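# Close both cupboard doors fully without slamming

## Task

Close both doors of the cupboard completely. A door moved open or shut too fast (slammed) means failure, and so does the robot toppling or finishing tilted. Doors that stay shut only because the robot is holding them do not count. Finish by releasing and backing away.

## Robot and tools

Robot: a Hello Robot Stretch 3 with one arm. It has a two-wheel base (0.33 m long, 0.34 m wide), a lift that moves the arm up and down a mast, and a telescoping arm that reaches out to the robot's RIGHT side. The arm cannot move the gripper forward, so the base has to drive for that. The base cannot move sideways. Turning on the spot pivots about a point 0.05 m behind the front edge. With the arm retracted and the wrist folded, the turn sweeps a circle of radius 0.28 m. An unfolded, level gripper reaches outside that circle.

Frames: the base frame has its origin on the floor midway between the drive wheels, with x forward, y left and z up. hand_pose is reported in this frame, at the point where the closed fingertips meet. With all wrist joints at zero, the hand frame's x points up, y points back along the arm toward the mast, and z points to the rear. The odometry frame is the base frame as it was when the scene started. Heading is positive to the left, ranging from -3.142 to 3.142.

Tool execute_actions: the argument is actions, a list holding one action or none, plus an optional cameras list (head_camera, nav_camera, wrist_camera or all; leaving it out or null gives all, and [] gives none). An empty list changes nothing and just returns state and images. An action may contain:
- base: exactly one of translate_m (metres, -1 to 1, a relative drive measured from the base's last reported position, positive forward) or rotate_rad (radians, -3.2 to 3.2, a relative turn on the spot, positive counter-clockwise/left).
- joints: absolute targets by name, in metres or radians. lift_m 0 to 1.1 (arm height). arm_m 0 to 0.52 (extension). wrist_yaw_rad -1.345 to 4.42 (0 is along the arm, positive toward the front, 3.0 folds it over the base). wrist_pitch_rad -1.57 to 0.451 (negative tips the fingers down). wrist_roll_rad -2.911 to 2.911. gripper_m -0.089 to 0.179 (bigger means wider; the real gap is smaller, and it is zero below 0.007). head_pan_rad -3.953 to 1.73 (-1.57 looks along the arm). head_tilt_rad -1.53 to 0.419 (negative looks down).
- contact_limits: only arm_m, an effort percentage from 1 to 100 at which the arm stops (contact_stop). Lower values are gentler. This also caps how hard the arm holds until the next action.
Motions in one action start together. A joint left out of an action may keep pushing toward an older target. No action runs longer than 15 s. An unknown key or an out-of-range value rejects the whole call. Once a call reports a stop, any later execute_actions, wait or finished_scene calls in that same reply are skipped.

wait: seconds from 0 to 10, commands nothing and returns the same output. zoom_image: camera and region [x0,y0,x1,y1], at most 504x504 px, taken from that camera's latest full image. finished_scene: scene (1 or 2) ends the scene for good and reports success.

Results: base_status and joint_status give how each motion ended. done means reached; for the base it means the wheels turned the commanded amount, even with slipping. off_target means it stopped short and may still be pushing. contact_stop, time_out and torque_fault drop the target. After a contact stop the arm or lift goes slack. on_its_own covers what this call did not command, and its 'held at' is a target, not a position. motor_effort is a percentage with a sign (positive toward higher values, positive wheel effort drives forward), with the peak in brackets. It is noisy and carries fixed bias. lidar_m gives 12 distances in 30-degree sectors counter-clockwise from straight ahead (4th left, 7th behind, 10th right), taken in a plane 0.17 m above the floor; '-' means nothing seen. wrist_depth_mm and head_depth_mm are 7x7 grids of median depth. base_tilt is in degrees (forward/right positive, with up to about 4 degrees of fixed error). turned_by_wheels and turned_by_imu give rotation since the last result. The pictures line gives the order of the images. Camera calibration (K, distortion, T_world_to_cam) is given for head_camera (896x504), nav_camera (fisheye 672x504) and wrist_camera (644x364).

Speed: the base is fast (0.30 m/s) only when the arm is stowed: lift_m below 0.30, arm_m below 0.03 and wrist_yaw_rad above 2.54. Otherwise it is limited to 0.10 m/s.

Safety: push doors shut slowly, with a low arm contact limit, and do not let them swing fast. The robot can tip if the arm pushes something rigid with the gripper higher than about 0.45 m, if it pushes a second time after a contact stop, or if it drives while hooked on something. If base_tilt shows a lean, back off in small steps, take the gripper off the object, and lower lift_m to about 0.2. Fold or unfold the wrist only with lift_m between 0.32 and 0.95, pitch -0.4 and roll near 0. With yaw below -0.4, keep pitch at -0.5 or lower. The wrist servos switch off for 10 s after a hard sustained push. To release, open the gripper at least 0.02 beyond the contact value. When finished, move the gripper away from the doors and then call finished_scene. The simulation keeps running while you think, and shorter robot motion time is rewarded.

Each tool is called after ">>>" as name([rows], argument=value, ...), one row to a line, values as JSON.

## Session

>>> execute_actions(actions=[])

Scene clock: 0.00 s.
base_odometry: x=+0.000 y=+0.000 heading=+0.000 (m, m, rad; odometry frame)
turned_by_wheels: +0.000 (rad since the last result)
turned_by_imu: +0.000 (rad since the last result)
base_tilt: forward=-0.6 right=+0.5 (deg)
lidar_m: 1.91 1.54 2.42 2.20 1.39 1.79 1.60 1.35 1.34 1.50 2.39 2.99
head_depth_mm: 1831 2368 3087 3103 3094 3083 2475 / 1834 2345 3336 3347 3312 3284 2436 / 1820 2618 3658 3639 3597 3552 2441 / 1822 2611 3737 3683 3687 3549 2479 / 1820 2647 3334 3319 3255 3181 2473 / 1808 2652 3001 2934 2832 1957 1946 / 1806 2647 2687 2672 2318 2227 2164
base_status: not commanded
joint_positions: lift_m=+0.550 arm_m=-0.002 wrist_yaw_rad=+2.893 wrist_pitch_rad=-0.528 wrist_roll_rad=+0.015 gripper_m=+0.037 head_pan_rad=-0.005 head_tilt_rad=+0.008
joint_status: not commanded
motor_effort: left_wheel=+0 right_wheel=+0 lift_m=+35 arm_m=+0 wrist_yaw_rad=+0 wrist_pitch_rad=+4 wrist_roll_rad=+0 gripper_m=+0 head_pan_rad=+0 head_tilt_rad=+1 (%)
hand_pose: x=+0.0302 y=+0.0595 z=+0.5386 quat_wxyz=(+0.269, +0.705, +0.097, +0.649) (m; base frame)
wrist_depth_mm: - - - - - - - / - - - - - - - / - - - - - - - / 956 - 974 984 - - - / 811 800 850 855 856 907 920 / 711 733 710 733 772 778 800 / 636 635 666 663 667 691 694
pictures: head_camera (sideways: a quarter turn clockwise sets it upright), nav_camera (sideways: a quarter turn counterclockwise sets it upright), wrist_camera
Images, in order (width x height): head_camera 896x504, nav_camera 672x504, wrist_camera 644x364.

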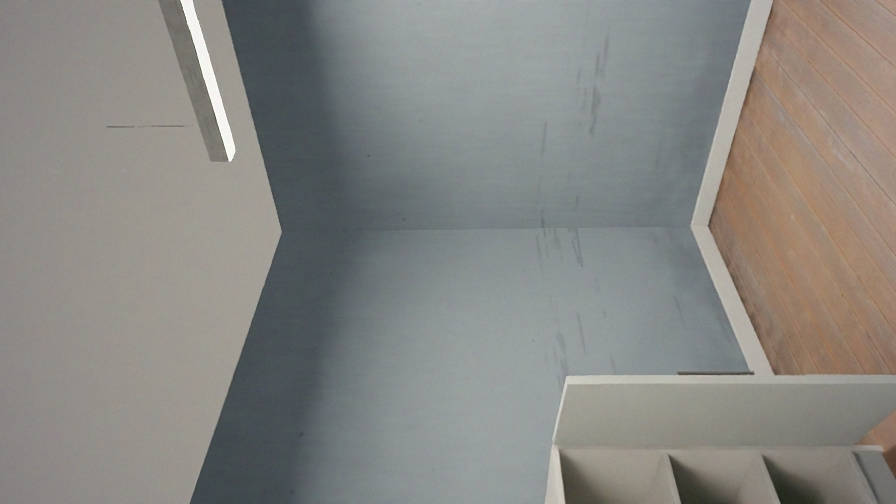

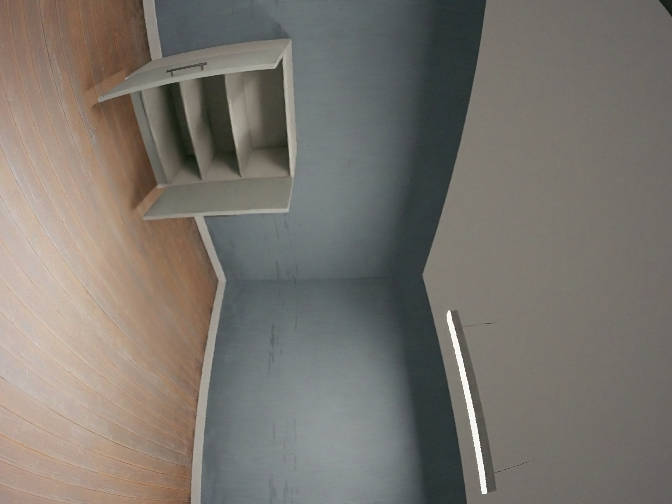

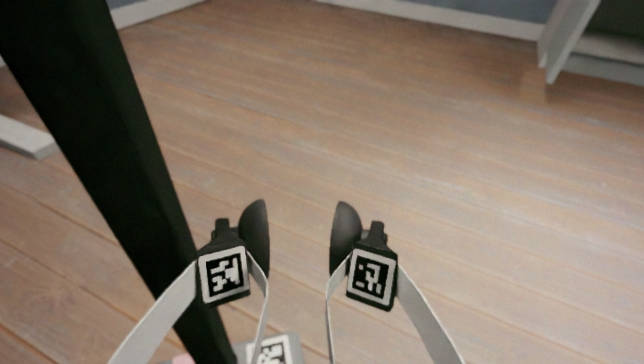

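>>> execute_actions([
  {"joints":{"head_pan_rad":0.45,"head_tilt_rad":-0.45}},
], cameras=["head_camera"])

Scene clock: 1.10 s.
base_odometry: x=+0.000 y=+0.000 heading=+0.000 (m, m, rad; odometry frame)
turned_by_wheels: +0.000 (rad since the last result)
turned_by_imu: +0.000 (rad since the last result)
base_tilt: forward=-0.6 right=+0.6 (deg)
lidar_m: 1.91 1.54 2.42 2.20 1.39 1.79 1.60 1.35 1.34 1.51 2.38 2.99
head_depth_mm: 2610 2831 3099 3245 2251 1718 1390 / 2488 2675 2001 2179 2180 1727 1403 / 2386 2536 2493 2581 2275 1730 1399 / 2271 2404 2541 2654 2269 1731 1398 / 2178 2311 2459 2629 2196 1741 1404 / 2103 2215 1924 2169 2199 1737 1411 / 2029 2144 2293 2449 2306 1742 1409
base_status: not commanded
joint_positions: lift_m=+0.550 arm_m=-0.002 wrist_yaw_rad=+2.893 wrist_pitch_rad=-0.528 wrist_roll_rad=+0.015 gripper_m=+0.037 head_pan_rad=+0.443 head_tilt_rad=-0.444
joint_status: all done
motor_effort: left_wheel=+0(0) right_wheel=+0(0) lift_m=+34(34) arm_m=-1(0) wrist_yaw_rad=+0(0) wrist_pitch_rad=+4(4) wrist_roll_rad=+0(0) gripper_m=+0(0) head_pan_rad=+3(34) head_tilt_rad=-3(18) (%)
hand_pose: x=+0.0302 y=+0.0595 z=+0.5386 quat_wxyz=(+0.269, +0.705, +0.097, +0.649) (m; base frame)
wrist_depth_mm: - - - - - - - / - - - - - - - / - - - - - - - / 939 - 977 999 - - - / 816 800 898 861 881 888 921 / 707 721 706 732 765 768 778 / 642 627 669 662 678 682 695
pictures: head_camera (sideways: a quarter turn clockwise sets it upright)
camera_calibration (this result's frames):
head_camera: T_world_to_cam=[[-0.349361, -0.167472, -0.9219, 1.21627], [-0.444404, 0.895809, 0.00567828, 0.00396265], [0.824895, 0.41168, -0.387385, 0.4521], [0, 0, 0, 1]] pos_world=[0.0537412, 0.0140196, 1.29639]
Images, in order (width x height): head_camera 896x504.

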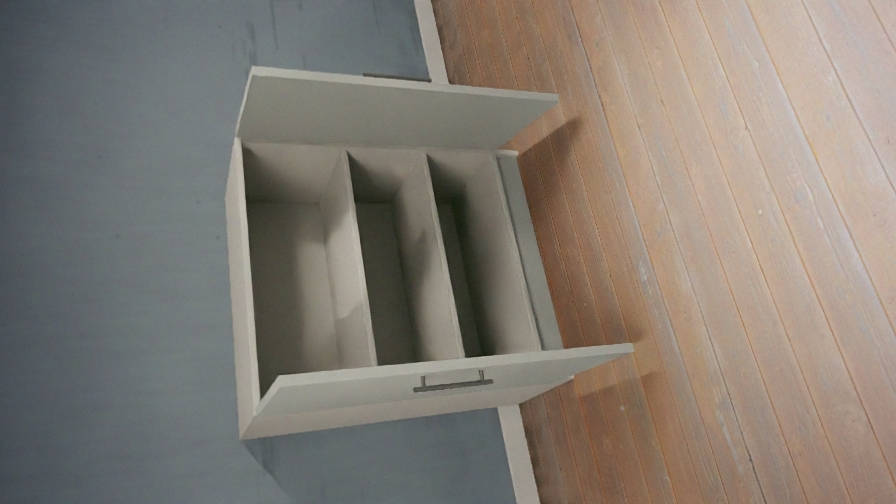

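>>> execute_actions([
  {"base":{"rotate_rad":0.72},"joints":{"lift_m":0.28,"wrist_pitch_rad":-0.4}},
], cameras=[])

>>> execute_actions([
  {"base":{"translate_m":1.0}},
], cameras=[])

>>> execute_actions([
  {"base":{"translate_m":0.08}},
], cameras=[])

>>> execute_actions([
  {"base":{"rotate_rad":1.81},"joints":{"head_pan_rad":-1.9,"head_tilt_rad":-0.8}},
], cameras=[])

>>> execute_actions([
  {"joints":{"lift_m":0.4}},
], cameras=[])

>>> execute_actions([
  {"joints":{"wrist_yaw_rad":0,"gripper_m":0.0}},
])

Scene clock: 5.77 s.
base_odometry: x=+0.000 y=+0.000 heading=+0.720 (m, m, rad; odometry frame)
turned_by_wheels: +0.720 (rad since the last result)
turned_by_imu: +0.717 (rad since the last result)
base_tilt: forward=-0.6 right=+0.6 (deg)
lidar_m: 1.55 2.44 1.96 1.39 1.60 1.48 1.34 1.34 1.69 2.99 2.99 1.91
head_depth_mm: 1999 2132 2277 2457 2232 1717 1393 / 2055 2193 2387 2551 2260 1721 1398 / 2120 2268 2454 2662 2254 1725 1400 / 2181 2345 2521 2765 2261 1739 1398 / 2239 2410 2569 2817 2275 1733 1400 / 2297 2500 2728 2927 2297 1741 1410 / 2386 2598 2799 2972 2293 1734 1407
base_status: done
joint_positions: lift_m=+0.280 arm_m=-0.002 wrist_yaw_rad=+2.893 wrist_pitch_rad=-0.420 wrist_roll_rad=+0.015 gripper_m=+0.037 head_pan_rad=+0.443 head_tilt_rad=-0.444
joint_status: all done
motor_effort: left_wheel=-3(8) right_wheel=+3(6) lift_m=+29(33) arm_m=-1(1) wrist_yaw_rad=+0(0) wrist_pitch_rad=+8(9) wrist_roll_rad=+0(0) gripper_m=+0(0) head_pan_rad=+3(3) head_tilt_rad=-2(2) (%)
hand_pose: x=+0.0338 y=+0.0739 z=+0.2923 quat_wxyz=(+0.233, +0.709, +0.059, +0.663) (m; base frame)
wrist_depth_mm: - - - - - - - / - - - - - - - / 752 848 887 884 930 938 975 / 655 670 677 691 711 740 756 / 537 - 563 574 586 608 616 / 471 - - 476 501 506 517 / - - - 423 424 435 449
pictures: none
No camera images: the call's "cameras" was empty. Leave "cameras" out to get every camera's image.

Scene clock: 10.80 s.
base_odometry: x=+0.752 y=+0.659 heading=+0.720 (m, m, rad; odometry frame)
turned_by_wheels: +0.000 (rad since the last result)
turned_by_imu: +0.004 (rad since the last result)
base_tilt: forward=-0.6 right=+0.5 (deg)
lidar_m: 0.55 1.44 1.78 1.95 1.96 2.40 2.33 2.38 2.92 2.83 1.14 1.35
head_depth_mm: 1158 1229 1321 1429 1543 1642 1389 / 1180 1268 1365 1475 1611 1681 1397 / 1216 1312 1417 1532 1682 1721 1395 / 1261 1348 1461 1589 1748 1721 1401 / 1292 1391 1516 1655 1820 1736 1396 / 1340 1438 1563 1708 1892 1732 1406 / 1385 1492 1627 1791 1984 1755 1410
base_status: done
joint_positions: lift_m=+0.280 arm_m=-0.002 wrist_yaw_rad=+2.893 wrist_pitch_rad=-0.420 wrist_roll_rad=+0.015 gripper_m=+0.037 head_pan_rad=+0.443 head_tilt_rad=-0.445
joint_status: not commanded
motor_effort: left_wheel=-4(10) right_wheel=+3(9) lift_m=+30(30) arm_m=+0(1) wrist_yaw_rad=+0(0) wrist_pitch_rad=+8(8) wrist_roll_rad=+0(0) gripper_m=+0(0) head_pan_rad=+3(3) head_tilt_rad=-2(3) (%)
hand_pose: x=+0.0338 y=+0.0739 z=+0.2924 quat_wxyz=(+0.233, +0.709, +0.059, +0.663) (m; base frame)
wrist_depth_mm: - - - - - - - / - - - - - - - / 789 863 887 895 926 977 967 / 646 676 679 698 709 734 746 / 546 - 575 572 590 597 614 / 470 - - 475 501 504 512 / - - - 418 428 430 438
pictures: none
No camera images: the call's "cameras" was empty. Leave "cameras" out to get every camera's image.

Scene clock: 12.57 s.
base_odometry: x=+0.812 y=+0.712 heading=+0.720 (m, m, rad; odometry frame)
turned_by_wheels: +0.000 (rad since the last result)
turned_by_imu: +0.000 (rad since the last result)
base_tilt: forward=-0.6 right=+0.5 (deg)
lidar_m: 0.47 1.36 1.68 1.96 1.98 2.43 2.40 2.45 3.02 2.82 1.10 0.48
head_depth_mm: 1084 1157 1240 1343 1456 1575 1388 / 1116 1200 1292 1391 1518 1609 1394 / 1149 1232 1331 1440 1578 1670 1397 / 1180 1271 1377 1499 1648 1721 1392 / 1222 1317 1427 1556 1707 1740 1413 / 1267 1354 1482 1619 1786 1744 1398 / 1300 1404 1527 1692 1867 1737 1411
base_status: done
joint_positions: lift_m=+0.280 arm_m=-0.002 wrist_yaw_rad=+2.893 wrist_pitch_rad=-0.420 wrist_roll_rad=+0.015 gripper_m=+0.037 head_pan_rad=+0.443 head_tilt_rad=-0.445
joint_status: not commanded
motor_effort: left_wheel=-4(10) right_wheel=+2(9) lift_m=+30(30) arm_m=-1(1) wrist_yaw_rad=+0(0) wrist_pitch_rad=+8(8) wrist_roll_rad=+0(0) gripper_m=-1(0) head_pan_rad=+3(3) head_tilt_rad=-2(2) (%)
hand_pose: x=+0.0339 y=+0.0739 z=+0.2924 quat_wxyz=(+0.233, +0.709, +0.059, +0.663) (m; base frame)
wrist_depth_mm: - - - - - - - / - - - - - - - / 784 844 869 895 925 944 982 / 638 682 683 705 713 752 751 / 537 - 584 564 592 602 608 / 469 - - 474 504 499 508 / - - - 424 431 437 438
pictures: none
No camera images: the call's "cameras" was empty. Leave "cameras" out to get every camera's image.

Scene clock: 14.90 s.
base_odometry: x=+0.812 y=+0.712 heading=+2.529 (m, m, rad; odometry frame)
turned_by_wheels: +1.810 (rad since the last result)
turned_by_imu: +1.798 (rad since the last result)
base_tilt: forward=-0.6 right=+0.6 (deg)
lidar_m: 1.96 1.68 2.46 2.41 2.58 2.88 2.82 1.10 0.47 1.12 1.43 2.00
head_depth_mm: 1014 1369 1498 1594 1551 1328 1161 / 1026 1350 1130 1555 1512 1325 1159 / 1032 591 570 642 791 1100 1161 / 880 811 964 1187 1455 1330 1164 / 1141 1299 1523 1754 1572 1331 1167 / 1145 1282 1474 1741 1562 1334 1163 / 1113 1259 1436 1674 1571 1344 1166
base_status: done
joint_positions: lift_m=+0.280 arm_m=-0.002 wrist_yaw_rad=+2.893 wrist_pitch_rad=-0.420 wrist_roll_rad=+0.015 gripper_m=+0.037 head_pan_rad=-1.893 head_tilt_rad=-0.790
joint_status: all done
motor_effort: left_wheel=-3(12) right_wheel=+2(11) lift_m=+30(29) arm_m=-1(1) wrist_yaw_rad=+0(0) wrist_pitch_rad=+8(8) wrist_roll_rad=+0(0) gripper_m=+0(0) head_pan_rad=-4(44) head_tilt_rad=-3(19) (%)
hand_pose: x=+0.0339 y=+0.0739 z=+0.2924 quat_wxyz=(+0.233, +0.709, +0.059, +0.663) (m; base frame)
wrist_depth_mm: - - - - - - - / - - - - - - - / 764 821 872 890 910 937 966 / 643 667 685 700 715 726 757 / 539 - 571 578 580 595 600 / 465 - - 466 504 505 502 / - - - 426 429 430 433
pictures: none
No camera images: the call's "cameras" was empty. Leave "cameras" out to get every camera's image.

Scene clock: 16.83 s.
base_odometry: x=+0.812 y=+0.712 heading=+2.529 (m, m, rad; odometry frame)
turned_by_wheels: +0.000 (rad since the last result)
turned_by_imu: +0.000 (rad since the last result)
base_tilt: forward=-0.6 right=+0.6 (deg)
lidar_m: 1.96 1.67 2.46 2.40 2.58 2.88 2.83 1.10 0.47 1.12 1.43 2.00
head_depth_mm: 1014 1369 1493 1595 1546 1318 1158 / 1025 1353 1130 1547 1522 1325 1158 / 1034 592 573 644 793 1096 1158 / 884 810 965 1185 1453 1331 1162 / 1139 1306 1523 1753 1564 1335 1164 / 1145 1285 1473 1736 1560 1335 1169 / 1116 1261 1435 1669 1578 1338 1169
base_status: not commanded
joint_positions: lift_m=+0.400 arm_m=-0.002 wrist_yaw_rad=+2.893 wrist_pitch_rad=-0.420 wrist_roll_rad=+0.015 gripper_m=+0.037 head_pan_rad=-1.893 head_tilt_rad=-0.790
joint_status: all done
motor_effort: left_wheel=-3(3) right_wheel=+3(3) lift_m=+40(43) arm_m=-1(1) wrist_yaw_rad=+0(0) wrist_pitch_rad=+8(8) wrist_roll_rad=+0(0) gripper_m=+0(0) head_pan_rad=-4(4) head_tilt_rad=-4(4) (%)
hand_pose: x=+0.0339 y=+0.0740 z=+0.4121 quat_wxyz=(+0.233, +0.709, +0.059, +0.663) (m; base frame)
wrist_depth_mm: - - - - - - - / - - - - - - - / - - - - - - - / 845 886 909 886 949 966 984 / 702 - 757 736 767 766 783 / 615 - 591 610 655 635 655 / 533 540 559 550 550 578 562
pictures: none
No camera images: the call's "cameras" was empty. Leave "cameras" out to get every camera's image.

Scene clock: 19.30 s.
base_odometry: x=+0.812 y=+0.712 heading=+2.529 (m, m, rad; odometry frame)
turned_by_wheels: +0.000 (rad since the last result)
turned_by_imu: +0.000 (rad since the last result)
base_tilt: forward=-0.6 right=+0.6 (deg)
lidar_m: 1.96 1.68 2.46 2.40 2.58 2.89 2.82 1.10 0.47 1.11 1.43 2.00
head_depth_mm: 1012 1362 1488 1603 1539 1323 1156 / 1028 1349 1132 1551 1518 1325 1155 / 1032 591 572 642 794 1100 1160 / 882 810 961 1185 1461 1329 1181 / 1135 1302 1519 1750 1567 1336 1162 / 1145 1287 1468 1724 1566 1338 1165 / 1118 1253 1432 1676 1571 1342 1176
base_status: not commanded
joint_positions: lift_m=+0.400 arm_m=-0.002 wrist_yaw_rad=+0.002 wrist_pitch_rad=-0.420 wrist_roll_rad=+0.015 gripper_m=+0.000 head_pan_rad=-1.893 head_tilt_rad=-0.790
joint_status: all done
motor_effort: left_wheel=-3(3) right_wheel=+2(3) lift_m=+40(40) arm_m=-1(2) wrist_yaw_rad=-2(3) wrist_pitch_rad=+8(8) wrist_roll_rad=+0(0) gripper_m=-2(79) head_pan_rad=-4(5) head_tilt_rad=-5(4) (%)
hand_pose: x=-0.0210 y=-0.3675 z=+0.4121 quat_wxyz=(+0.687, +0.147, -0.696, -0.148) (m; base frame)
wrist_depth_mm: - - - - 941 367 227 / - - - - 892 351 221 / - - - - 812 340 217 / 866 867 884 940 787 327 220 / 695 702 739 - 714 314 251 / 608 618 626 - 621 311 653 / 528 537 534 548 548 374 578
pictures: head_camera (sideways: a quarter turn clockwise sets it upright), nav_camera (sideways: a quarter turn counterclockwise sets it upright), wrist_camera
camera_calibration (this result's frames):
head_camera: T_world_to_cam=[[0.212896, 0.643108, -0.735586, 0.969898], [0.953079, -0.302507, 0.0113681, -0.0119657], [-0.215209, -0.703492, -0.677336, 0.835686], [0, 0, 0, 1]] pos_world=[-0.0152362, -0.0394706, 1.27962]
nav_camera: T_world_to_cam=[[-0.245079, -0.628156, 0.738482, -0.907312], [-0.947667, 0.315966, -0.045739, 0.118616], [-0.204604, -0.711045, -0.67272, 0.840307], [0, 0, 0, 1]] pos_world=[0.0619754, -0.00991564, 1.24075]
wrist_camera: T_world_to_cam=[[-0.999021, 0.0238652, 0.0372565, -0.0353341], [-0.0166111, 0.578149, -0.815762, 0.578164], [-0.0410081, -0.815582, -0.577186, 0.0977869], [0, 0, 0, 1]] pos_world=[-0.0216856, -0.253669, 0.529402]
Images, in order (width x height): head_camera 896x504, nav_camera 672x504, wrist_camera 644x364.

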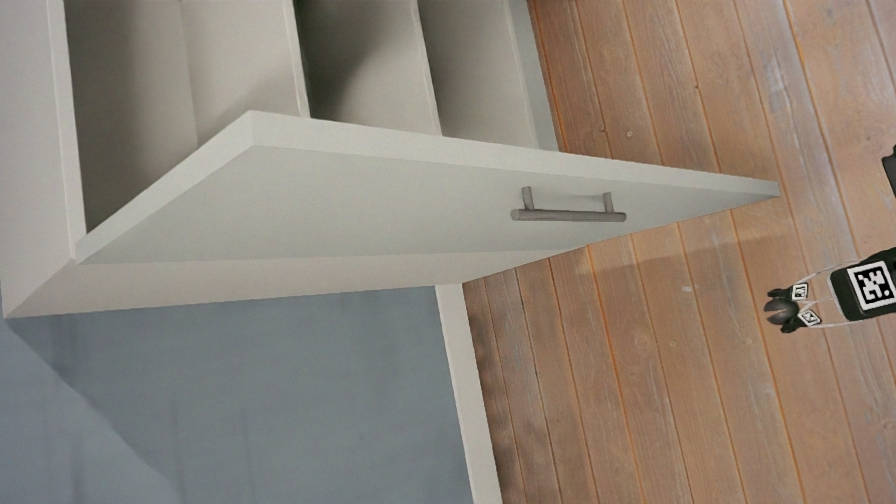

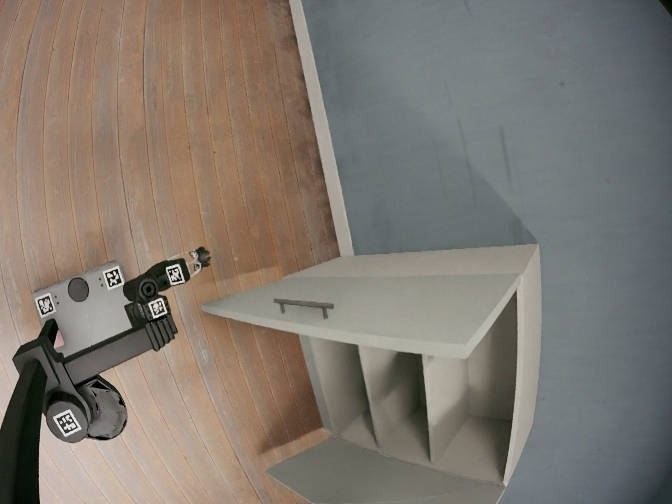

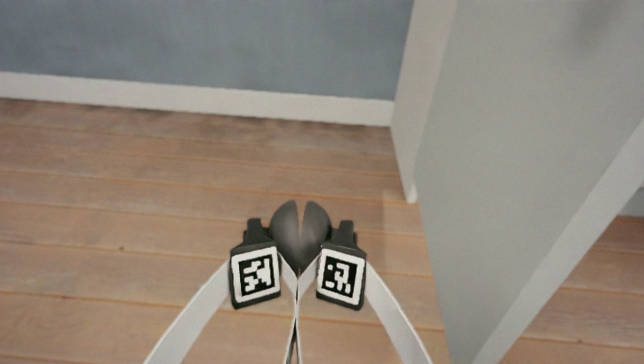

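>>> execute_actions([
  {"joints":{"arm_m":0.2,"wrist_yaw_rad":-0.3,"lift_m":0.35}},
], cameras=[])

>>> execute_actions([
  {"base":{"translate_m":-0.35},"joints":{"head_pan_rad":-1.6}},
], cameras=["head_camera","nav_camera"])

Scene clock: 22.43 s.
base_odometry: x=+0.812 y=+0.712 heading=+2.529 (m, m, rad; odometry frame)
turned_by_wheels: +0.000 (rad since the last result)
turned_by_imu: +0.000 (rad since the last result)
base_tilt: forward=-0.6 right=+0.6 (deg)
lidar_m: 1.96 1.67 2.46 2.40 2.58 2.87 2.82 1.10 0.47 1.12 1.43 2.00
head_depth_mm: 1014 1367 1492 1586 1548 1323 1159 / 1021 1351 1135 1555 1533 1324 1159 / 1031 591 571 642 795 1084 1178 / 882 811 963 1180 1453 1360 1146 / 1139 1305 1524 1750 1563 1363 1143 / 1146 1290 1474 1730 1567 1340 1164 / 1118 1261 1439 1679 1588 1339 1169
base_status: not commanded
joint_positions: lift_m=+0.350 arm_m=+0.200 wrist_yaw_rad=-0.299 wrist_pitch_rad=-0.420 wrist_roll_rad=+0.015 gripper_m=+0.000 head_pan_rad=-1.893 head_tilt_rad=-0.790
joint_status: all done
motor_effort: left_wheel=-4(3) right_wheel=+3(3) lift_m=+29(36) arm_m=+2(5) wrist_yaw_rad=+0(2) wrist_pitch_rad=+8(8) wrist_roll_rad=+0(0) gripper_m=-2(2) head_pan_rad=-5(4) head_tilt_rad=-4(4) (%)
hand_pose: x=-0.0876 y=-0.5588 z=+0.3625 quat_wxyz=(+0.657, +0.041, -0.711, -0.249) (m; base frame)
wrist_depth_mm: 730 761 819 723 312 201 149 / 798 841 891 775 323 204 150 / 854 931 943 810 327 208 152 / 779 780 806 749 342 210 153 / 638 671 686 - 347 214 155 / 550 541 561 - 330 219 158 / 484 479 487 488 339 224 159
pictures: none
No camera images: the call's "cameras" was empty. Leave "cameras" out to get every camera's image.

Scene clock: 27.17 s.
base_odometry: x=+1.099 y=+0.511 heading=+2.529 (m, m, rad; odometry frame)
turned_by_wheels: +0.000 (rad since the last result)
turned_by_imu: +0.000 (rad since the last result)
base_tilt: forward=-0.6 right=+0.6 (deg)
lidar_m: 2.30 2.01 2.49 2.46 2.61 2.53 2.47 0.78 0.51 0.54 1.40 2.04
head_depth_mm: 929 1206 557 1274 1475 1320 1151 / 937 558 574 658 823 1295 1168 / 938 599 663 770 917 1029 1121 / 875 676 788 939 1176 1328 1166 / 1059 803 1421 1739 1552 1338 1163 / 1149 1318 1515 1753 1569 1335 1172 / 1160 1318 1527 1776 1572 1347 1172
base_status: done
joint_positions: lift_m=+0.350 arm_m=+0.200 wrist_yaw_rad=-0.298 wrist_pitch_rad=-0.420 wrist_roll_rad=+0.015 gripper_m=+0.000 head_pan_rad=-1.607 head_tilt_rad=-0.790
joint_status: all done
motor_effort: left_wheel=-3(9) right_wheel=+3(8) lift_m=+30(30) arm_m=+3(4) wrist_yaw_rad=-1(9) wrist_pitch_rad=+8(8) wrist_roll_rad=+0(0) gripper_m=-2(3) head_pan_rad=+3(27) head_tilt_rad=-4(4) (%)
hand_pose: x=-0.0874 y=-0.5589 z=+0.3625 quat_wxyz=(+0.657, +0.041, -0.710, -0.249) (m; base frame)
wrist_depth_mm: 698 218 160 128 106 91 79 / 762 254 180 139 113 96 83 / 831 304 204 154 123 103 88 / 744 380 235 170 134 110 93 / 635 600 297 - 146 118 102 / 540 559 372 - 159 128 575 / 474 476 466 252 174 145 525
pictures: head_camera (sideways: a quarter turn clockwise sets it upright), nav_camera (sideways: a quarter turn counterclockwise sets it upright)
camera_calibration (this result's frames):
head_camera: T_world_to_cam=[[0.0228901, 0.677044, -0.735586, 0.971057], [0.999705, -0.0214477, 0.0113681, -0.0122501], [-0.00807993, -0.73563, -0.677336, 0.834422], [0, 0, 0, 1]] pos_world=[-0.00323896, -0.0438856, 1.27962]
nav_camera: T_world_to_cam=[[-0.0579833, -0.671775, 0.738482, -0.908453], [-0.998309, 0.0358867, -0.045739, 0.118925], [0.00422458, -0.739885, -0.67272, 0.839033], [0, 0, 0, 1]] pos_world=[0.0625038, 0.00624442, 1.24075]
Images, in order (width x height): head_camera 896x504, nav_camera 672x504.

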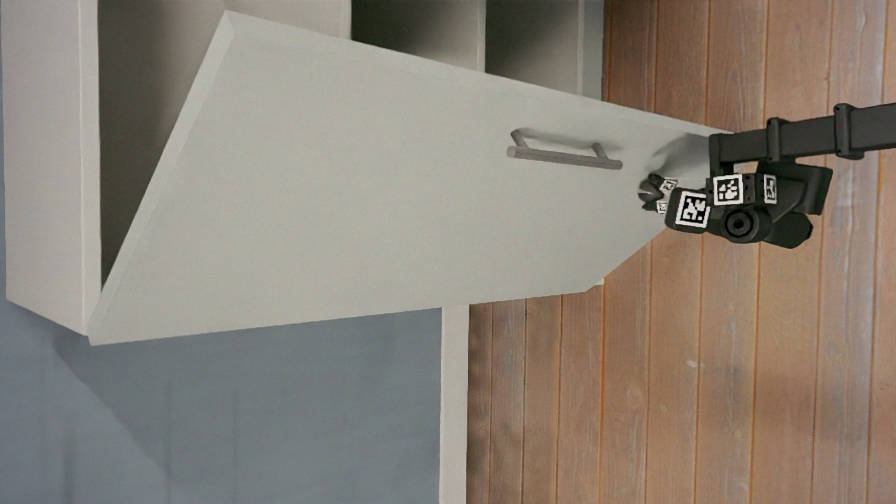

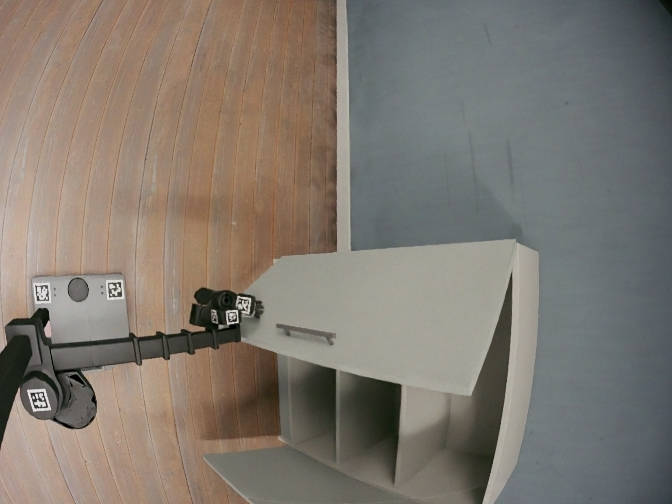

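>>> execute_actions([
  {"base":{"translate_m":-0.1},"joints":{"arm_m":0.3}},
], cameras=[])

>>> execute_actions([
  {"joints":{"arm_m":0.38}},
], cameras=[])

>>> execute_actions([
  {"joints":{"arm_m":0.43}},
], cameras=["head_camera","nav_camera"])

Scene clock: 29.67 s.
base_odometry: x=+1.180 y=+0.453 heading=+2.529 (m, m, rad; odometry frame)
turned_by_wheels: +0.000 (rad since the last result)
turned_by_imu: +0.000 (rad since the last result)
base_tilt: forward=-0.6 right=+0.6 (deg)
lidar_m: 2.41 2.11 2.49 2.46 2.62 2.42 2.37 0.69 0.65 0.66 1.39 2.01
head_depth_mm: 919 1180 1086 1310 1452 1326 1160 / 863 627 704 825 1399 1327 1181 / 870 657 753 884 1047 - 1159 / 813 698 810 966 1179 1307 1159 / 818 748 880 1062 1372 1337 1162 / 895 814 1451 1755 1573 1340 1167 / 1147 1311 1530 1760 1572 1338 1169
base_status: done
joint_positions: lift_m=+0.350 arm_m=+0.300 wrist_yaw_rad=-0.299 wrist_pitch_rad=-0.420 wrist_roll_rad=+0.015 gripper_m=+0.000 head_pan_rad=-1.607 head_tilt_rad=-0.790
joint_status: all done
motor_effort: left_wheel=-3(9) right_wheel=+3(4) lift_m=+30(29) arm_m=+3(2) wrist_yaw_rad=-1(2) wrist_pitch_rad=+7(7) wrist_roll_rad=+0(0) gripper_m=-2(2) head_pan_rad=+4(4) head_tilt_rad=-4(4) (%)
hand_pose: x=-0.0875 y=-0.6589 z=+0.3625 quat_wxyz=(+0.657, +0.041, -0.710, -0.249) (m; base frame)
wrist_depth_mm: 158 147 137 127 120 113 107 / 178 164 152 140 130 122 116 / 201 185 168 155 143 133 126 / 232 212 189 174 159 146 568 / 279 247 220 - 178 163 667 / 341 294 262 - 199 192 599 / 472 375 312 267 232 502 519
pictures: none
No camera images: the call's "cameras" was empty. Leave "cameras" out to get every camera's image.

Scene clock: 31.47 s.
base_odometry: x=+1.180 y=+0.453 heading=+2.529 (m, m, rad; odometry frame)
turned_by_wheels: +0.000 (rad since the last result)
turned_by_imu: +0.000 (rad since the last result)
base_tilt: forward=-0.6 right=+0.6 (deg)
lidar_m: 2.41 2.11 2.47 2.46 2.61 2.42 2.37 0.69 0.74 0.75 1.40 2.01
head_depth_mm: 853 697 1047 1312 1445 1318 1154 / 796 697 800 933 1397 1334 1155 / 808 723 833 983 1135 1309 1153 / 814 750 871 1033 1262 1319 1166 / 820 779 906 1088 1457 1334 1167 / 889 820 1451 1743 1568 1343 1162 / 1150 1309 1518 1760 1578 1341 1173
base_status: not commanded
joint_positions: lift_m=+0.350 arm_m=+0.380 wrist_yaw_rad=-0.300 wrist_pitch_rad=-0.421 wrist_roll_rad=+0.015 gripper_m=+0.000 head_pan_rad=-1.607 head_tilt_rad=-0.790
joint_status: all done
motor_effort: left_wheel=-3(3) right_wheel=+2(2) lift_m=+30(30) arm_m=+3(7) wrist_yaw_rad=+0(1) wrist_pitch_rad=+8(9) wrist_roll_rad=+0(0) gripper_m=-2(2) head_pan_rad=+3(4) head_tilt_rad=-3(4) (%)
hand_pose: x=-0.0877 y=-0.7386 z=+0.3621 quat_wxyz=(+0.656, +0.041, -0.710, -0.250) (m; base frame)
wrist_depth_mm: 126 125 122 122 120 119 118 / 138 137 135 134 132 131 129 / 154 153 151 147 147 145 143 / 174 171 168 166 164 160 160 / 198 194 187 - 187 183 522 / 230 228 225 - 214 210 593 / 277 272 267 261 253 261 516
pictures: none
No camera images: the call's "cameras" was empty. Leave "cameras" out to get every camera's image.

Scene clock: 32.93 s.
base_odometry: x=+1.180 y=+0.453 heading=+2.529 (m, m, rad; odometry frame)
turned_by_wheels: +0.000 (rad since the last result)
turned_by_imu: +0.000 (rad since the last result)
base_tilt: forward=-0.6 right=+0.6 (deg)
lidar_m: 2.41 2.11 2.48 2.46 2.62 2.43 2.38 0.69 0.82 0.82 1.40 2.02
head_depth_mm: 794 784 1088 1316 1457 1320 1155 / 796 764 883 1044 1433 1330 1167 / 807 780 894 1056 1214 1327 1158 / 813 790 915 1085 1321 1336 1161 / 821 799 933 1111 1456 1345 1167 / 893 829 1445 1749 1558 1341 1163 / 1152 1309 1516 1763 1574 1335 1169
base_status: not commanded
joint_positions: lift_m=+0.350 arm_m=+0.430 wrist_yaw_rad=-0.301 wrist_pitch_rad=-0.421 wrist_roll_rad=+0.015 gripper_m=+0.000 head_pan_rad=-1.607 head_tilt_rad=-0.790
joint_status: all done
motor_effort: left_wheel=-3(3) right_wheel=+2(3) lift_m=+30(30) arm_m=+3(2) wrist_yaw_rad=+0(0) wrist_pitch_rad=+8(8) wrist_roll_rad=+0(0) gripper_m=-2(1) head_pan_rad=+3(3) head_tilt_rad=-3(4) (%)
hand_pose: x=-0.0879 y=-0.7886 z=+0.3622 quat_wxyz=(+0.656, +0.041, -0.711, -0.250) (m; base frame)
wrist_depth_mm: 115 117 121 126 131 136 142 / 125 128 133 138 144 151 157 / 137 141 147 153 160 169 178 / 151 157 164 170 181 193 572 / 170 177 181 - 208 221 532 / 191 202 208 - 244 273 558 / 220 230 257 274 300 496 519
pictures: head_camera (sideways: a quarter turn clockwise sets it upright), nav_camera (sideways: a quarter turn counterclockwise sets it upright)
camera_calibration (this result's frames):
head_camera: T_world_to_cam=[[0.0228612, 0.677045, -0.735586, 0.971057], [0.999706, -0.0214052, 0.0113681, -0.0122501], [-0.00804863, -0.73563, -0.677336, 0.834422], [0, 0, 0, 1]] pos_world=[-0.00323709, -0.043886, 1.27962]
nav_camera: T_world_to_cam=[[-0.0579547, -0.671778, 0.738482, -0.908453], [-0.99831, 0.0358443, -0.045739, 0.118925], [0.00425607, -0.739885, -0.67272, 0.839033], [0, 0, 0, 1]] pos_world=[0.0625035, 0.00624682, 1.24075]
Images, in order (width x height): head_camera 896x504, nav_camera 672x504.

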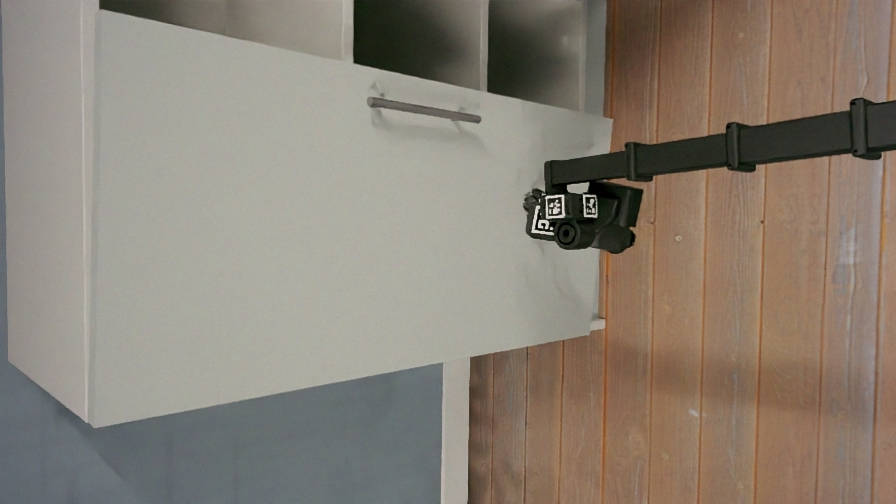

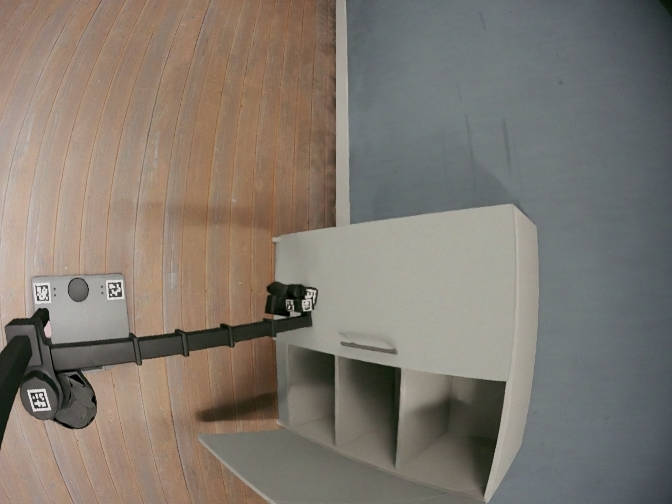

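>>> execute_actions([
  {"joints":{"arm_m":0.465},"contact_limits":{"arm_m":15}},
], cameras=[])

>>> execute_actions([
  {"joints":{"arm_m":0.0,"wrist_yaw_rad":1.0}},
], cameras=["head_camera"])

Scene clock: 34.53 s.
base_odometry: x=+1.180 y=+0.453 heading=+2.529 (m, m, rad; odometry frame)
turned_by_wheels: +0.000 (rad since the last result)
turned_by_imu: +0.001 (rad since the last result)
base_tilt: forward=-0.6 right=+0.5 (deg)
lidar_m: 2.41 2.11 2.48 2.46 2.62 2.42 2.37 0.69 0.86 0.84 1.39 2.02
head_depth_mm: 794 1178 1126 1310 1460 1316 1161 / 798 801 923 1127 1446 1320 1167 / 805 805 932 1101 1303 1320 1160 / 815 808 938 1111 1362 1326 1165 / 821 812 943 1117 1461 1338 1167 / 895 832 1477 1736 1563 1334 1163 / 1150 1314 1512 1743 1569 1339 1170
base_status: not commanded
joint_positions: lift_m=+0.350 arm_m=+0.464 wrist_yaw_rad=-0.299 wrist_pitch_rad=-0.440 wrist_roll_rad=+0.015 gripper_m=+0.000 head_pan_rad=-1.607 head_tilt_rad=-0.790
joint_status: all done
motor_effort: left_wheel=+3(4) right_wheel=-6(6) lift_m=+30(30) arm_m=+10(10) wrist_yaw_rad=-1(1) wrist_pitch_rad=+15(16) wrist_roll_rad=+0(0) gripper_m=-2(2) head_pan_rad=+3(4) head_tilt_rad=-3(4) (%)
contact_limits: arm_m 15 (drawing in: default 25, maximum 40; extending or still: default 32, maximum 53)
hand_pose: x=-0.0868 y=-0.8208 z=+0.3580 quat_wxyz=(+0.654, +0.048, -0.710, -0.256) (m; base frame)
wrist_depth_mm: 103 107 113 120 128 137 148 / 112 116 124 132 142 153 167 / 123 128 137 147 160 173 195 / 134 142 153 166 182 202 580 / 150 160 172 - 213 239 512 / 170 181 192 - 256 404 457 / 194 208 242 275 315 487 519
pictures: none
No camera images: the call's "cameras" was empty. Leave "cameras" out to get every camera's image.

Scene clock: 39.13 s.
base_odometry: x=+1.180 y=+0.453 heading=+2.529 (m, m, rad; odometry frame)
turned_by_wheels: +0.000 (rad since the last result)
turned_by_imu: +0.000 (rad since the last result)
base_tilt: forward=-0.6 right=+0.5 (deg)
lidar_m: 2.41 2.10 2.49 2.46 2.61 2.42 2.37 0.69 0.86 0.84 1.40 2.01
head_depth_mm: 795 1176 1132 1302 1450 1315 1153 / 801 801 925 1120 1448 1329 1157 / 803 802 930 1100 1352 1322 1159 / 813 810 933 1109 1357 1328 1163 / 821 813 941 1119 1459 1336 1161 / 894 832 1471 1757 1573 1337 1173 / 1147 1312 1510 1773 1569 1345 1173
base_status: not commanded
joint_positions: lift_m=+0.350 arm_m=+0.000 wrist_yaw_rad=+1.000 wrist_pitch_rad=-0.421 wrist_roll_rad=+0.015 gripper_m=+0.000 head_pan_rad=-1.607 head_tilt_rad=-0.790
joint_status: all done
motor_effort: left_wheel=-3(9) right_wheel=+3(9) lift_m=+30(30) arm_m=-4(11) wrist_yaw_rad=+0(11) wrist_pitch_rad=+8(15) wrist_roll_rad=+0(0) gripper_m=-2(2) head_pan_rad=+3(3) head_tilt_rad=-3(3) (%)
hand_pose: x=+0.1671 y=-0.2665 z=+0.3623 quat_wxyz=(+0.674, +0.463, -0.541, +0.198) (m; base frame)
wrist_depth_mm: - - - - - - 913 / - - - - - - 929 / 988 - - - - - 961 / 767 810 808 822 810 877 568 / 642 651 653 - 697 696 629 / 547 549 562 - 585 582 585 / 478 478 484 498 508 509 519
pictures: head_camera (sideways: a quarter turn clockwise sets it upright)
camera_calibration (this result's frames):
head_camera: T_world_to_cam=[[0.0228572, 0.677045, -0.735586, 0.971057], [0.999706, -0.0213992, 0.0113681, -0.0122501], [-0.00804424, -0.73563, -0.677336, 0.834422], [0, 0, 0, 1]] pos_world=[-0.00323683, -0.043886, 1.27962]
Images, in order (width x height): head_camera 896x504.

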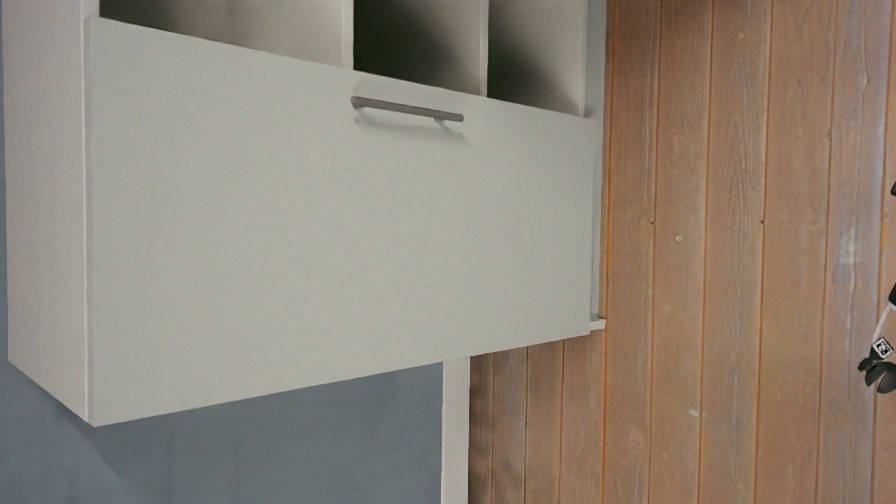

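>>> execute_actions([
  {"base":{"translate_m":-0.85},"joints":{"head_pan_rad":-1.35}},
], cameras=["head_camera","nav_camera"])

Scene clock: 49.10 s.
base_odometry: x=+1.876 y=-0.035 heading=+2.529 (m, m, rad; odometry frame)
turned_by_wheels: +0.000 (rad since the last result)
turned_by_imu: -0.002 (rad since the last result)
base_tilt: forward=-0.6 right=+0.6 (deg)
lidar_m: 2.93 3.32 2.57 2.52 2.03 1.55 1.53 1.62 1.28 0.64 0.43 1.20
head_depth_mm: 1038 1171 1335 1565 1546 1324 1156 / 1060 1203 1382 1624 1549 1321 1156 / 871 849 1046 1373 1492 1325 1160 / 877 629 711 832 1006 1259 1166 / 889 565 578 654 736 896 1123 / 975 1308 485 541 634 1286 1165 / 984 1338 443 530 1507 1340 1171
base_status: done
joint_positions: lift_m=+0.350 arm_m=+0.000 wrist_yaw_rad=+1.000 wrist_pitch_rad=-0.421 wrist_roll_rad=+0.015 gripper_m=+0.000 head_pan_rad=-1.357 head_tilt_rad=-0.790
joint_status: all done
motor_effort: left_wheel=-2(10) right_wheel=+2(3) lift_m=+30(30) arm_m=-4(4) wrist_yaw_rad=+0(0) wrist_pitch_rad=+8(8) wrist_roll_rad=+0(0) gripper_m=-2(2) head_pan_rad=+3(25) head_tilt_rad=-3(3) (%)
hand_pose: x=+0.1671 y=-0.2665 z=+0.3623 quat_wxyz=(+0.674, +0.463, -0.541, +0.198) (m; base frame)
wrist_depth_mm: - - - - 213 231 258 / - - - - 234 259 294 / 939 967 - 995 262 293 339 / 771 803 816 761 295 345 405 / 629 662 656 - 348 409 505 / 536 556 555 - 422 573 595 / 473 488 484 494 503 514 514
pictures: head_camera (sideways: a quarter turn clockwise sets it upright), nav_camera (sideways: a quarter turn counterclockwise sets it upright)
camera_calibration (this result's frames):
head_camera: T_world_to_cam=[[-0.145341, 0.661656, -0.735586, 0.972083], [0.973928, 0.226574, 0.0113681, -0.0120929], [0.174186, -0.714756, -0.677336, 0.83331], [0, 0, 0, 1]] pos_world=[0.00790991, -0.0448317, 1.27962]
nav_camera: T_world_to_cam=[[0.110035, -0.665234, 0.738482, -0.909478], [-0.976147, -0.212238, -0.045739, 0.118789], [0.187161, -0.715834, -0.67272, 0.837917], [0, 0, 0, 1]] pos_world=[0.059205, 0.0200061, 1.24075]
Images, in order (width x height): head_camera 896x504, nav_camera 672x504.

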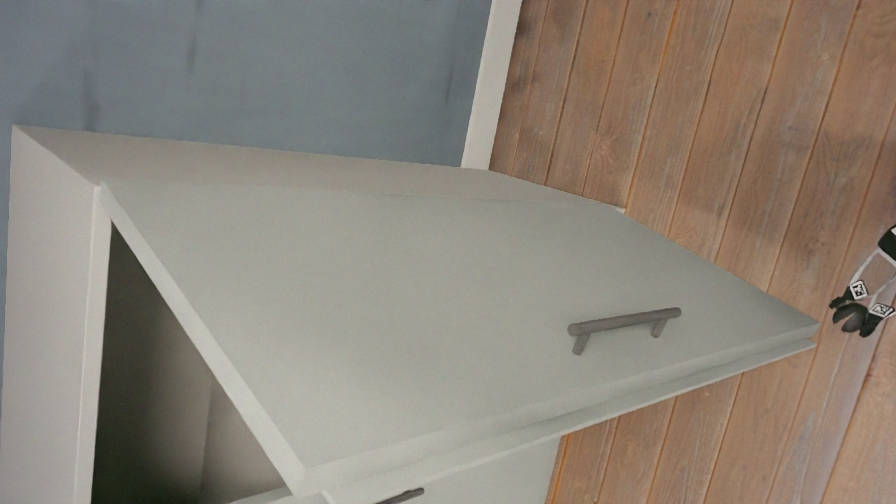

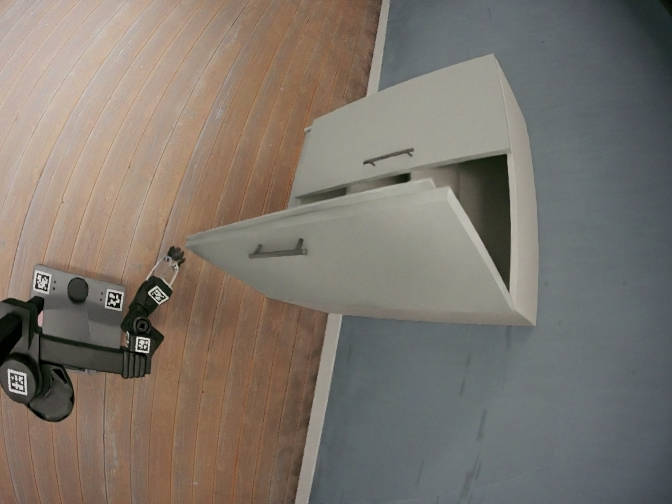

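>>> execute_actions([
  {"base":{"translate_m":0.645},"joints":{"head_pan_rad":-1.57,"lift_m":0.55}},
], cameras=[])

>>> execute_actions([
  {"joints":{"arm_m":0.3,"wrist_yaw_rad":0,"wrist_pitch_rad":0,"gripper_m":0.08}},
])

Scene clock: 57.30 s.
base_odometry: x=+1.348 y=+0.335 heading=+2.529 (m, m, rad; odometry frame)
turned_by_wheels: +0.000 (rad since the last result)
turned_by_imu: +0.002 (rad since the last result)
base_tilt: forward=-0.6 right=+0.6 (deg)
lidar_m: 2.30 2.31 2.54 2.48 2.63 2.21 2.17 0.52 0.55 0.83 0.88 1.99
head_depth_mm: 854 1219 1084 1316 1451 1314 1159 / 861 1226 1094 1311 1449 1323 1177 / 811 823 1021 1243 1450 1335 1181 / 814 795 924 1089 1350 1333 1185 / 822 804 930 1108 1368 1339 1184 / 828 811 943 1123 1405 1334 1169 / 833 819 950 1750 1574 1342 1166
base_status: done
joint_positions: lift_m=+0.550 arm_m=+0.000 wrist_yaw_rad=+1.000 wrist_pitch_rad=-0.420 wrist_roll_rad=+0.015 gripper_m=+0.000 head_pan_rad=-1.563 head_tilt_rad=-0.790
joint_status: all done
motor_effort: left_wheel=-3(4) right_wheel=+2(6) lift_m=+40(40) arm_m=-4(4) wrist_yaw_rad=+0(0) wrist_pitch_rad=+8(8) wrist_roll_rad=+0(0) gripper_m=-2(2) head_pan_rad=-4(26) head_tilt_rad=-3(4) (%)
hand_pose: x=+0.1672 y=-0.2665 z=+0.5621 quat_wxyz=(+0.674, +0.462, -0.541, +0.199) (m; base frame)
wrist_depth_mm: - - - - - - 494 / - - - - - - 514 / - - - - - 667 528 / - - - - - 716 551 / 908 910 964 - 965 741 578 / 779 813 793 - 843 805 590 / 679 683 705 713 718 745 639
pictures: none
No camera images: the call's "cameras" was empty. Leave "cameras" out to get every camera's image.

Scene clock: 60.73 s.
base_odometry: x=+1.348 y=+0.335 heading=+2.529 (m, m, rad; odometry frame)
turned_by_wheels: +0.000 (rad since the last result)
turned_by_imu: +0.000 (rad since the last result)
base_tilt: forward=-0.7 right=+0.6 (deg)
lidar_m: 2.30 2.31 2.53 2.48 2.63 2.21 2.17 0.52 0.55 0.83 0.88 1.99
head_depth_mm: 853 1218 1089 1305 1432 1319 1153 / 863 1228 1092 1313 1468 1350 1155 / 806 823 1017 1244 - 1330 1161 / 812 795 920 1063 1352 1330 1164 / 820 804 934 1110 1374 1335 1166 / 825 814 942 1118 1395 1332 1173 / 832 819 953 1741 1574 1342 1172
base_status: not commanded
joint_positions: lift_m=+0.550 arm_m=+0.300 wrist_yaw_rad=+0.001 wrist_pitch_rad=-0.023 wrist_roll_rad=+0.015 gripper_m=+0.080 head_pan_rad=-1.563 head_tilt_rad=-0.790
joint_status: all done
motor_effort: left_wheel=-2(2) right_wheel=+2(3) lift_m=+39(40) arm_m=+3(3) wrist_yaw_rad=-1(0) wrist_pitch_rad=+9(9) wrist_roll_rad=+0(0) gripper_m=+0(80) head_pan_rad=-4(4) head_tilt_rad=-4(3) (%)
hand_pose: x=-0.0212 y=-0.7003 z=+0.6586 quat_wxyz=(+0.702, +0.009, -0.712, -0.008) (m; base frame)
wrist_depth_mm: 268 263 261 259 657 664 598 / 278 275 271 265 700 676 596 / 285 284 280 273 362 422 518 / 299 295 291 289 738 757 580 / 312 307 304 299 787 766 569 / 327 323 318 314 - 603 549 / 346 339 336 328 462 468 477
pictures: head_camera (sideways: a quarter turn clockwise sets it upright), nav_camera (sideways: a quarter turn counterclockwise sets it upright), wrist_camera
camera_calibration (this result's frames):
head_camera: T_world_to_cam=[[-0.00688016, 0.677396, -0.735586, 0.971239], [0.999682, 0.0224982, 0.0113681, -0.01225], [0.0242501, -0.735274, -0.677336, 0.834225], [0, 0, 0, 1]] pos_world=[-0.00130169, -0.0442535, 1.27962]
nav_camera: T_world_to_cam=[[-0.0284108, -0.673674, 0.738482, -0.908634], [-0.998921, -0.00801179, -0.045739, 0.118928], [0.0367297, -0.738985, -0.67272, 0.838835], [0, 0, 0, 1]] pos_world=[0.062175, 0.00871666, 1.24075]
wrist_camera: T_world_to_cam=[[-0.999007, 0.037292, 0.0243685, -0.0188879], [-0.0156709, 0.217867, -0.975853, 0.824789], [-0.0417006, -0.975266, -0.217067, -0.380344], [0, 0, 0, 1]] pos_world=[-0.0218045, -0.549926, 0.722773]
Images, in order (width x height): head_camera 896x504, nav_camera 672x504, wrist_camera 644x364.

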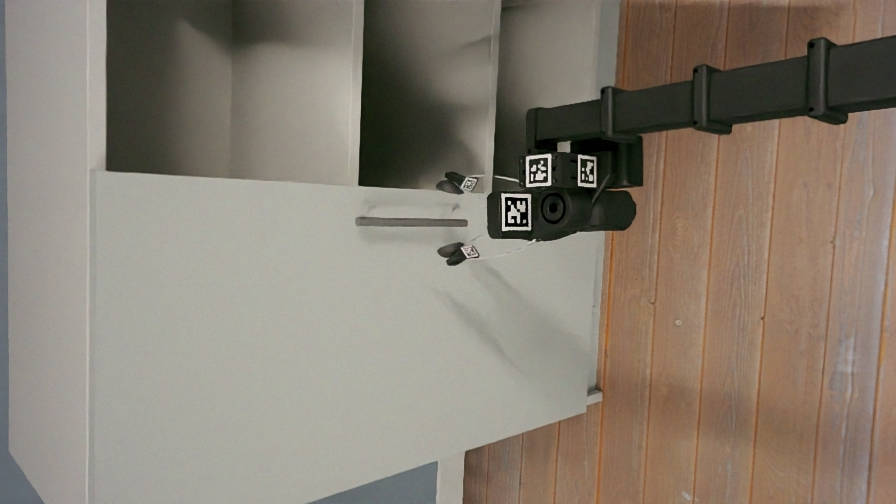

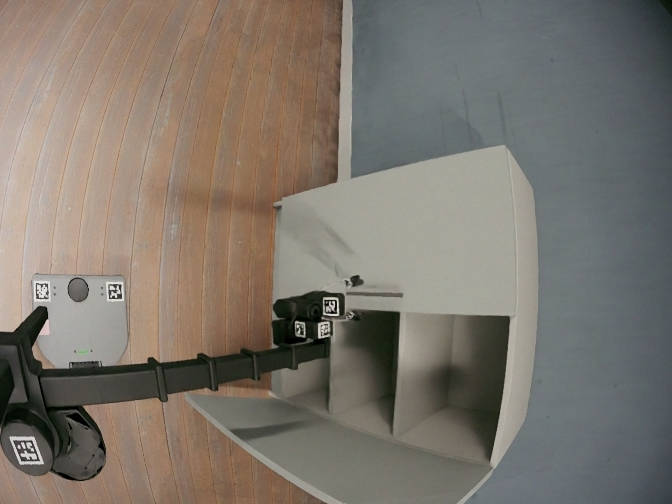

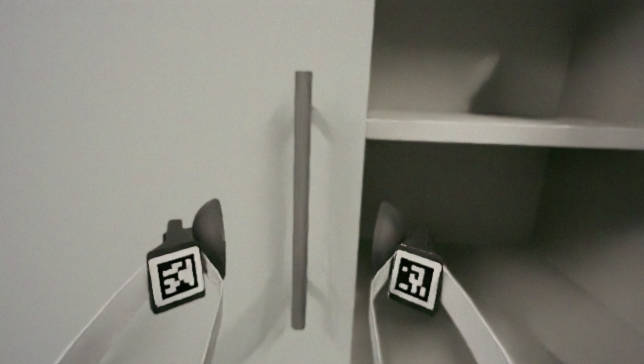

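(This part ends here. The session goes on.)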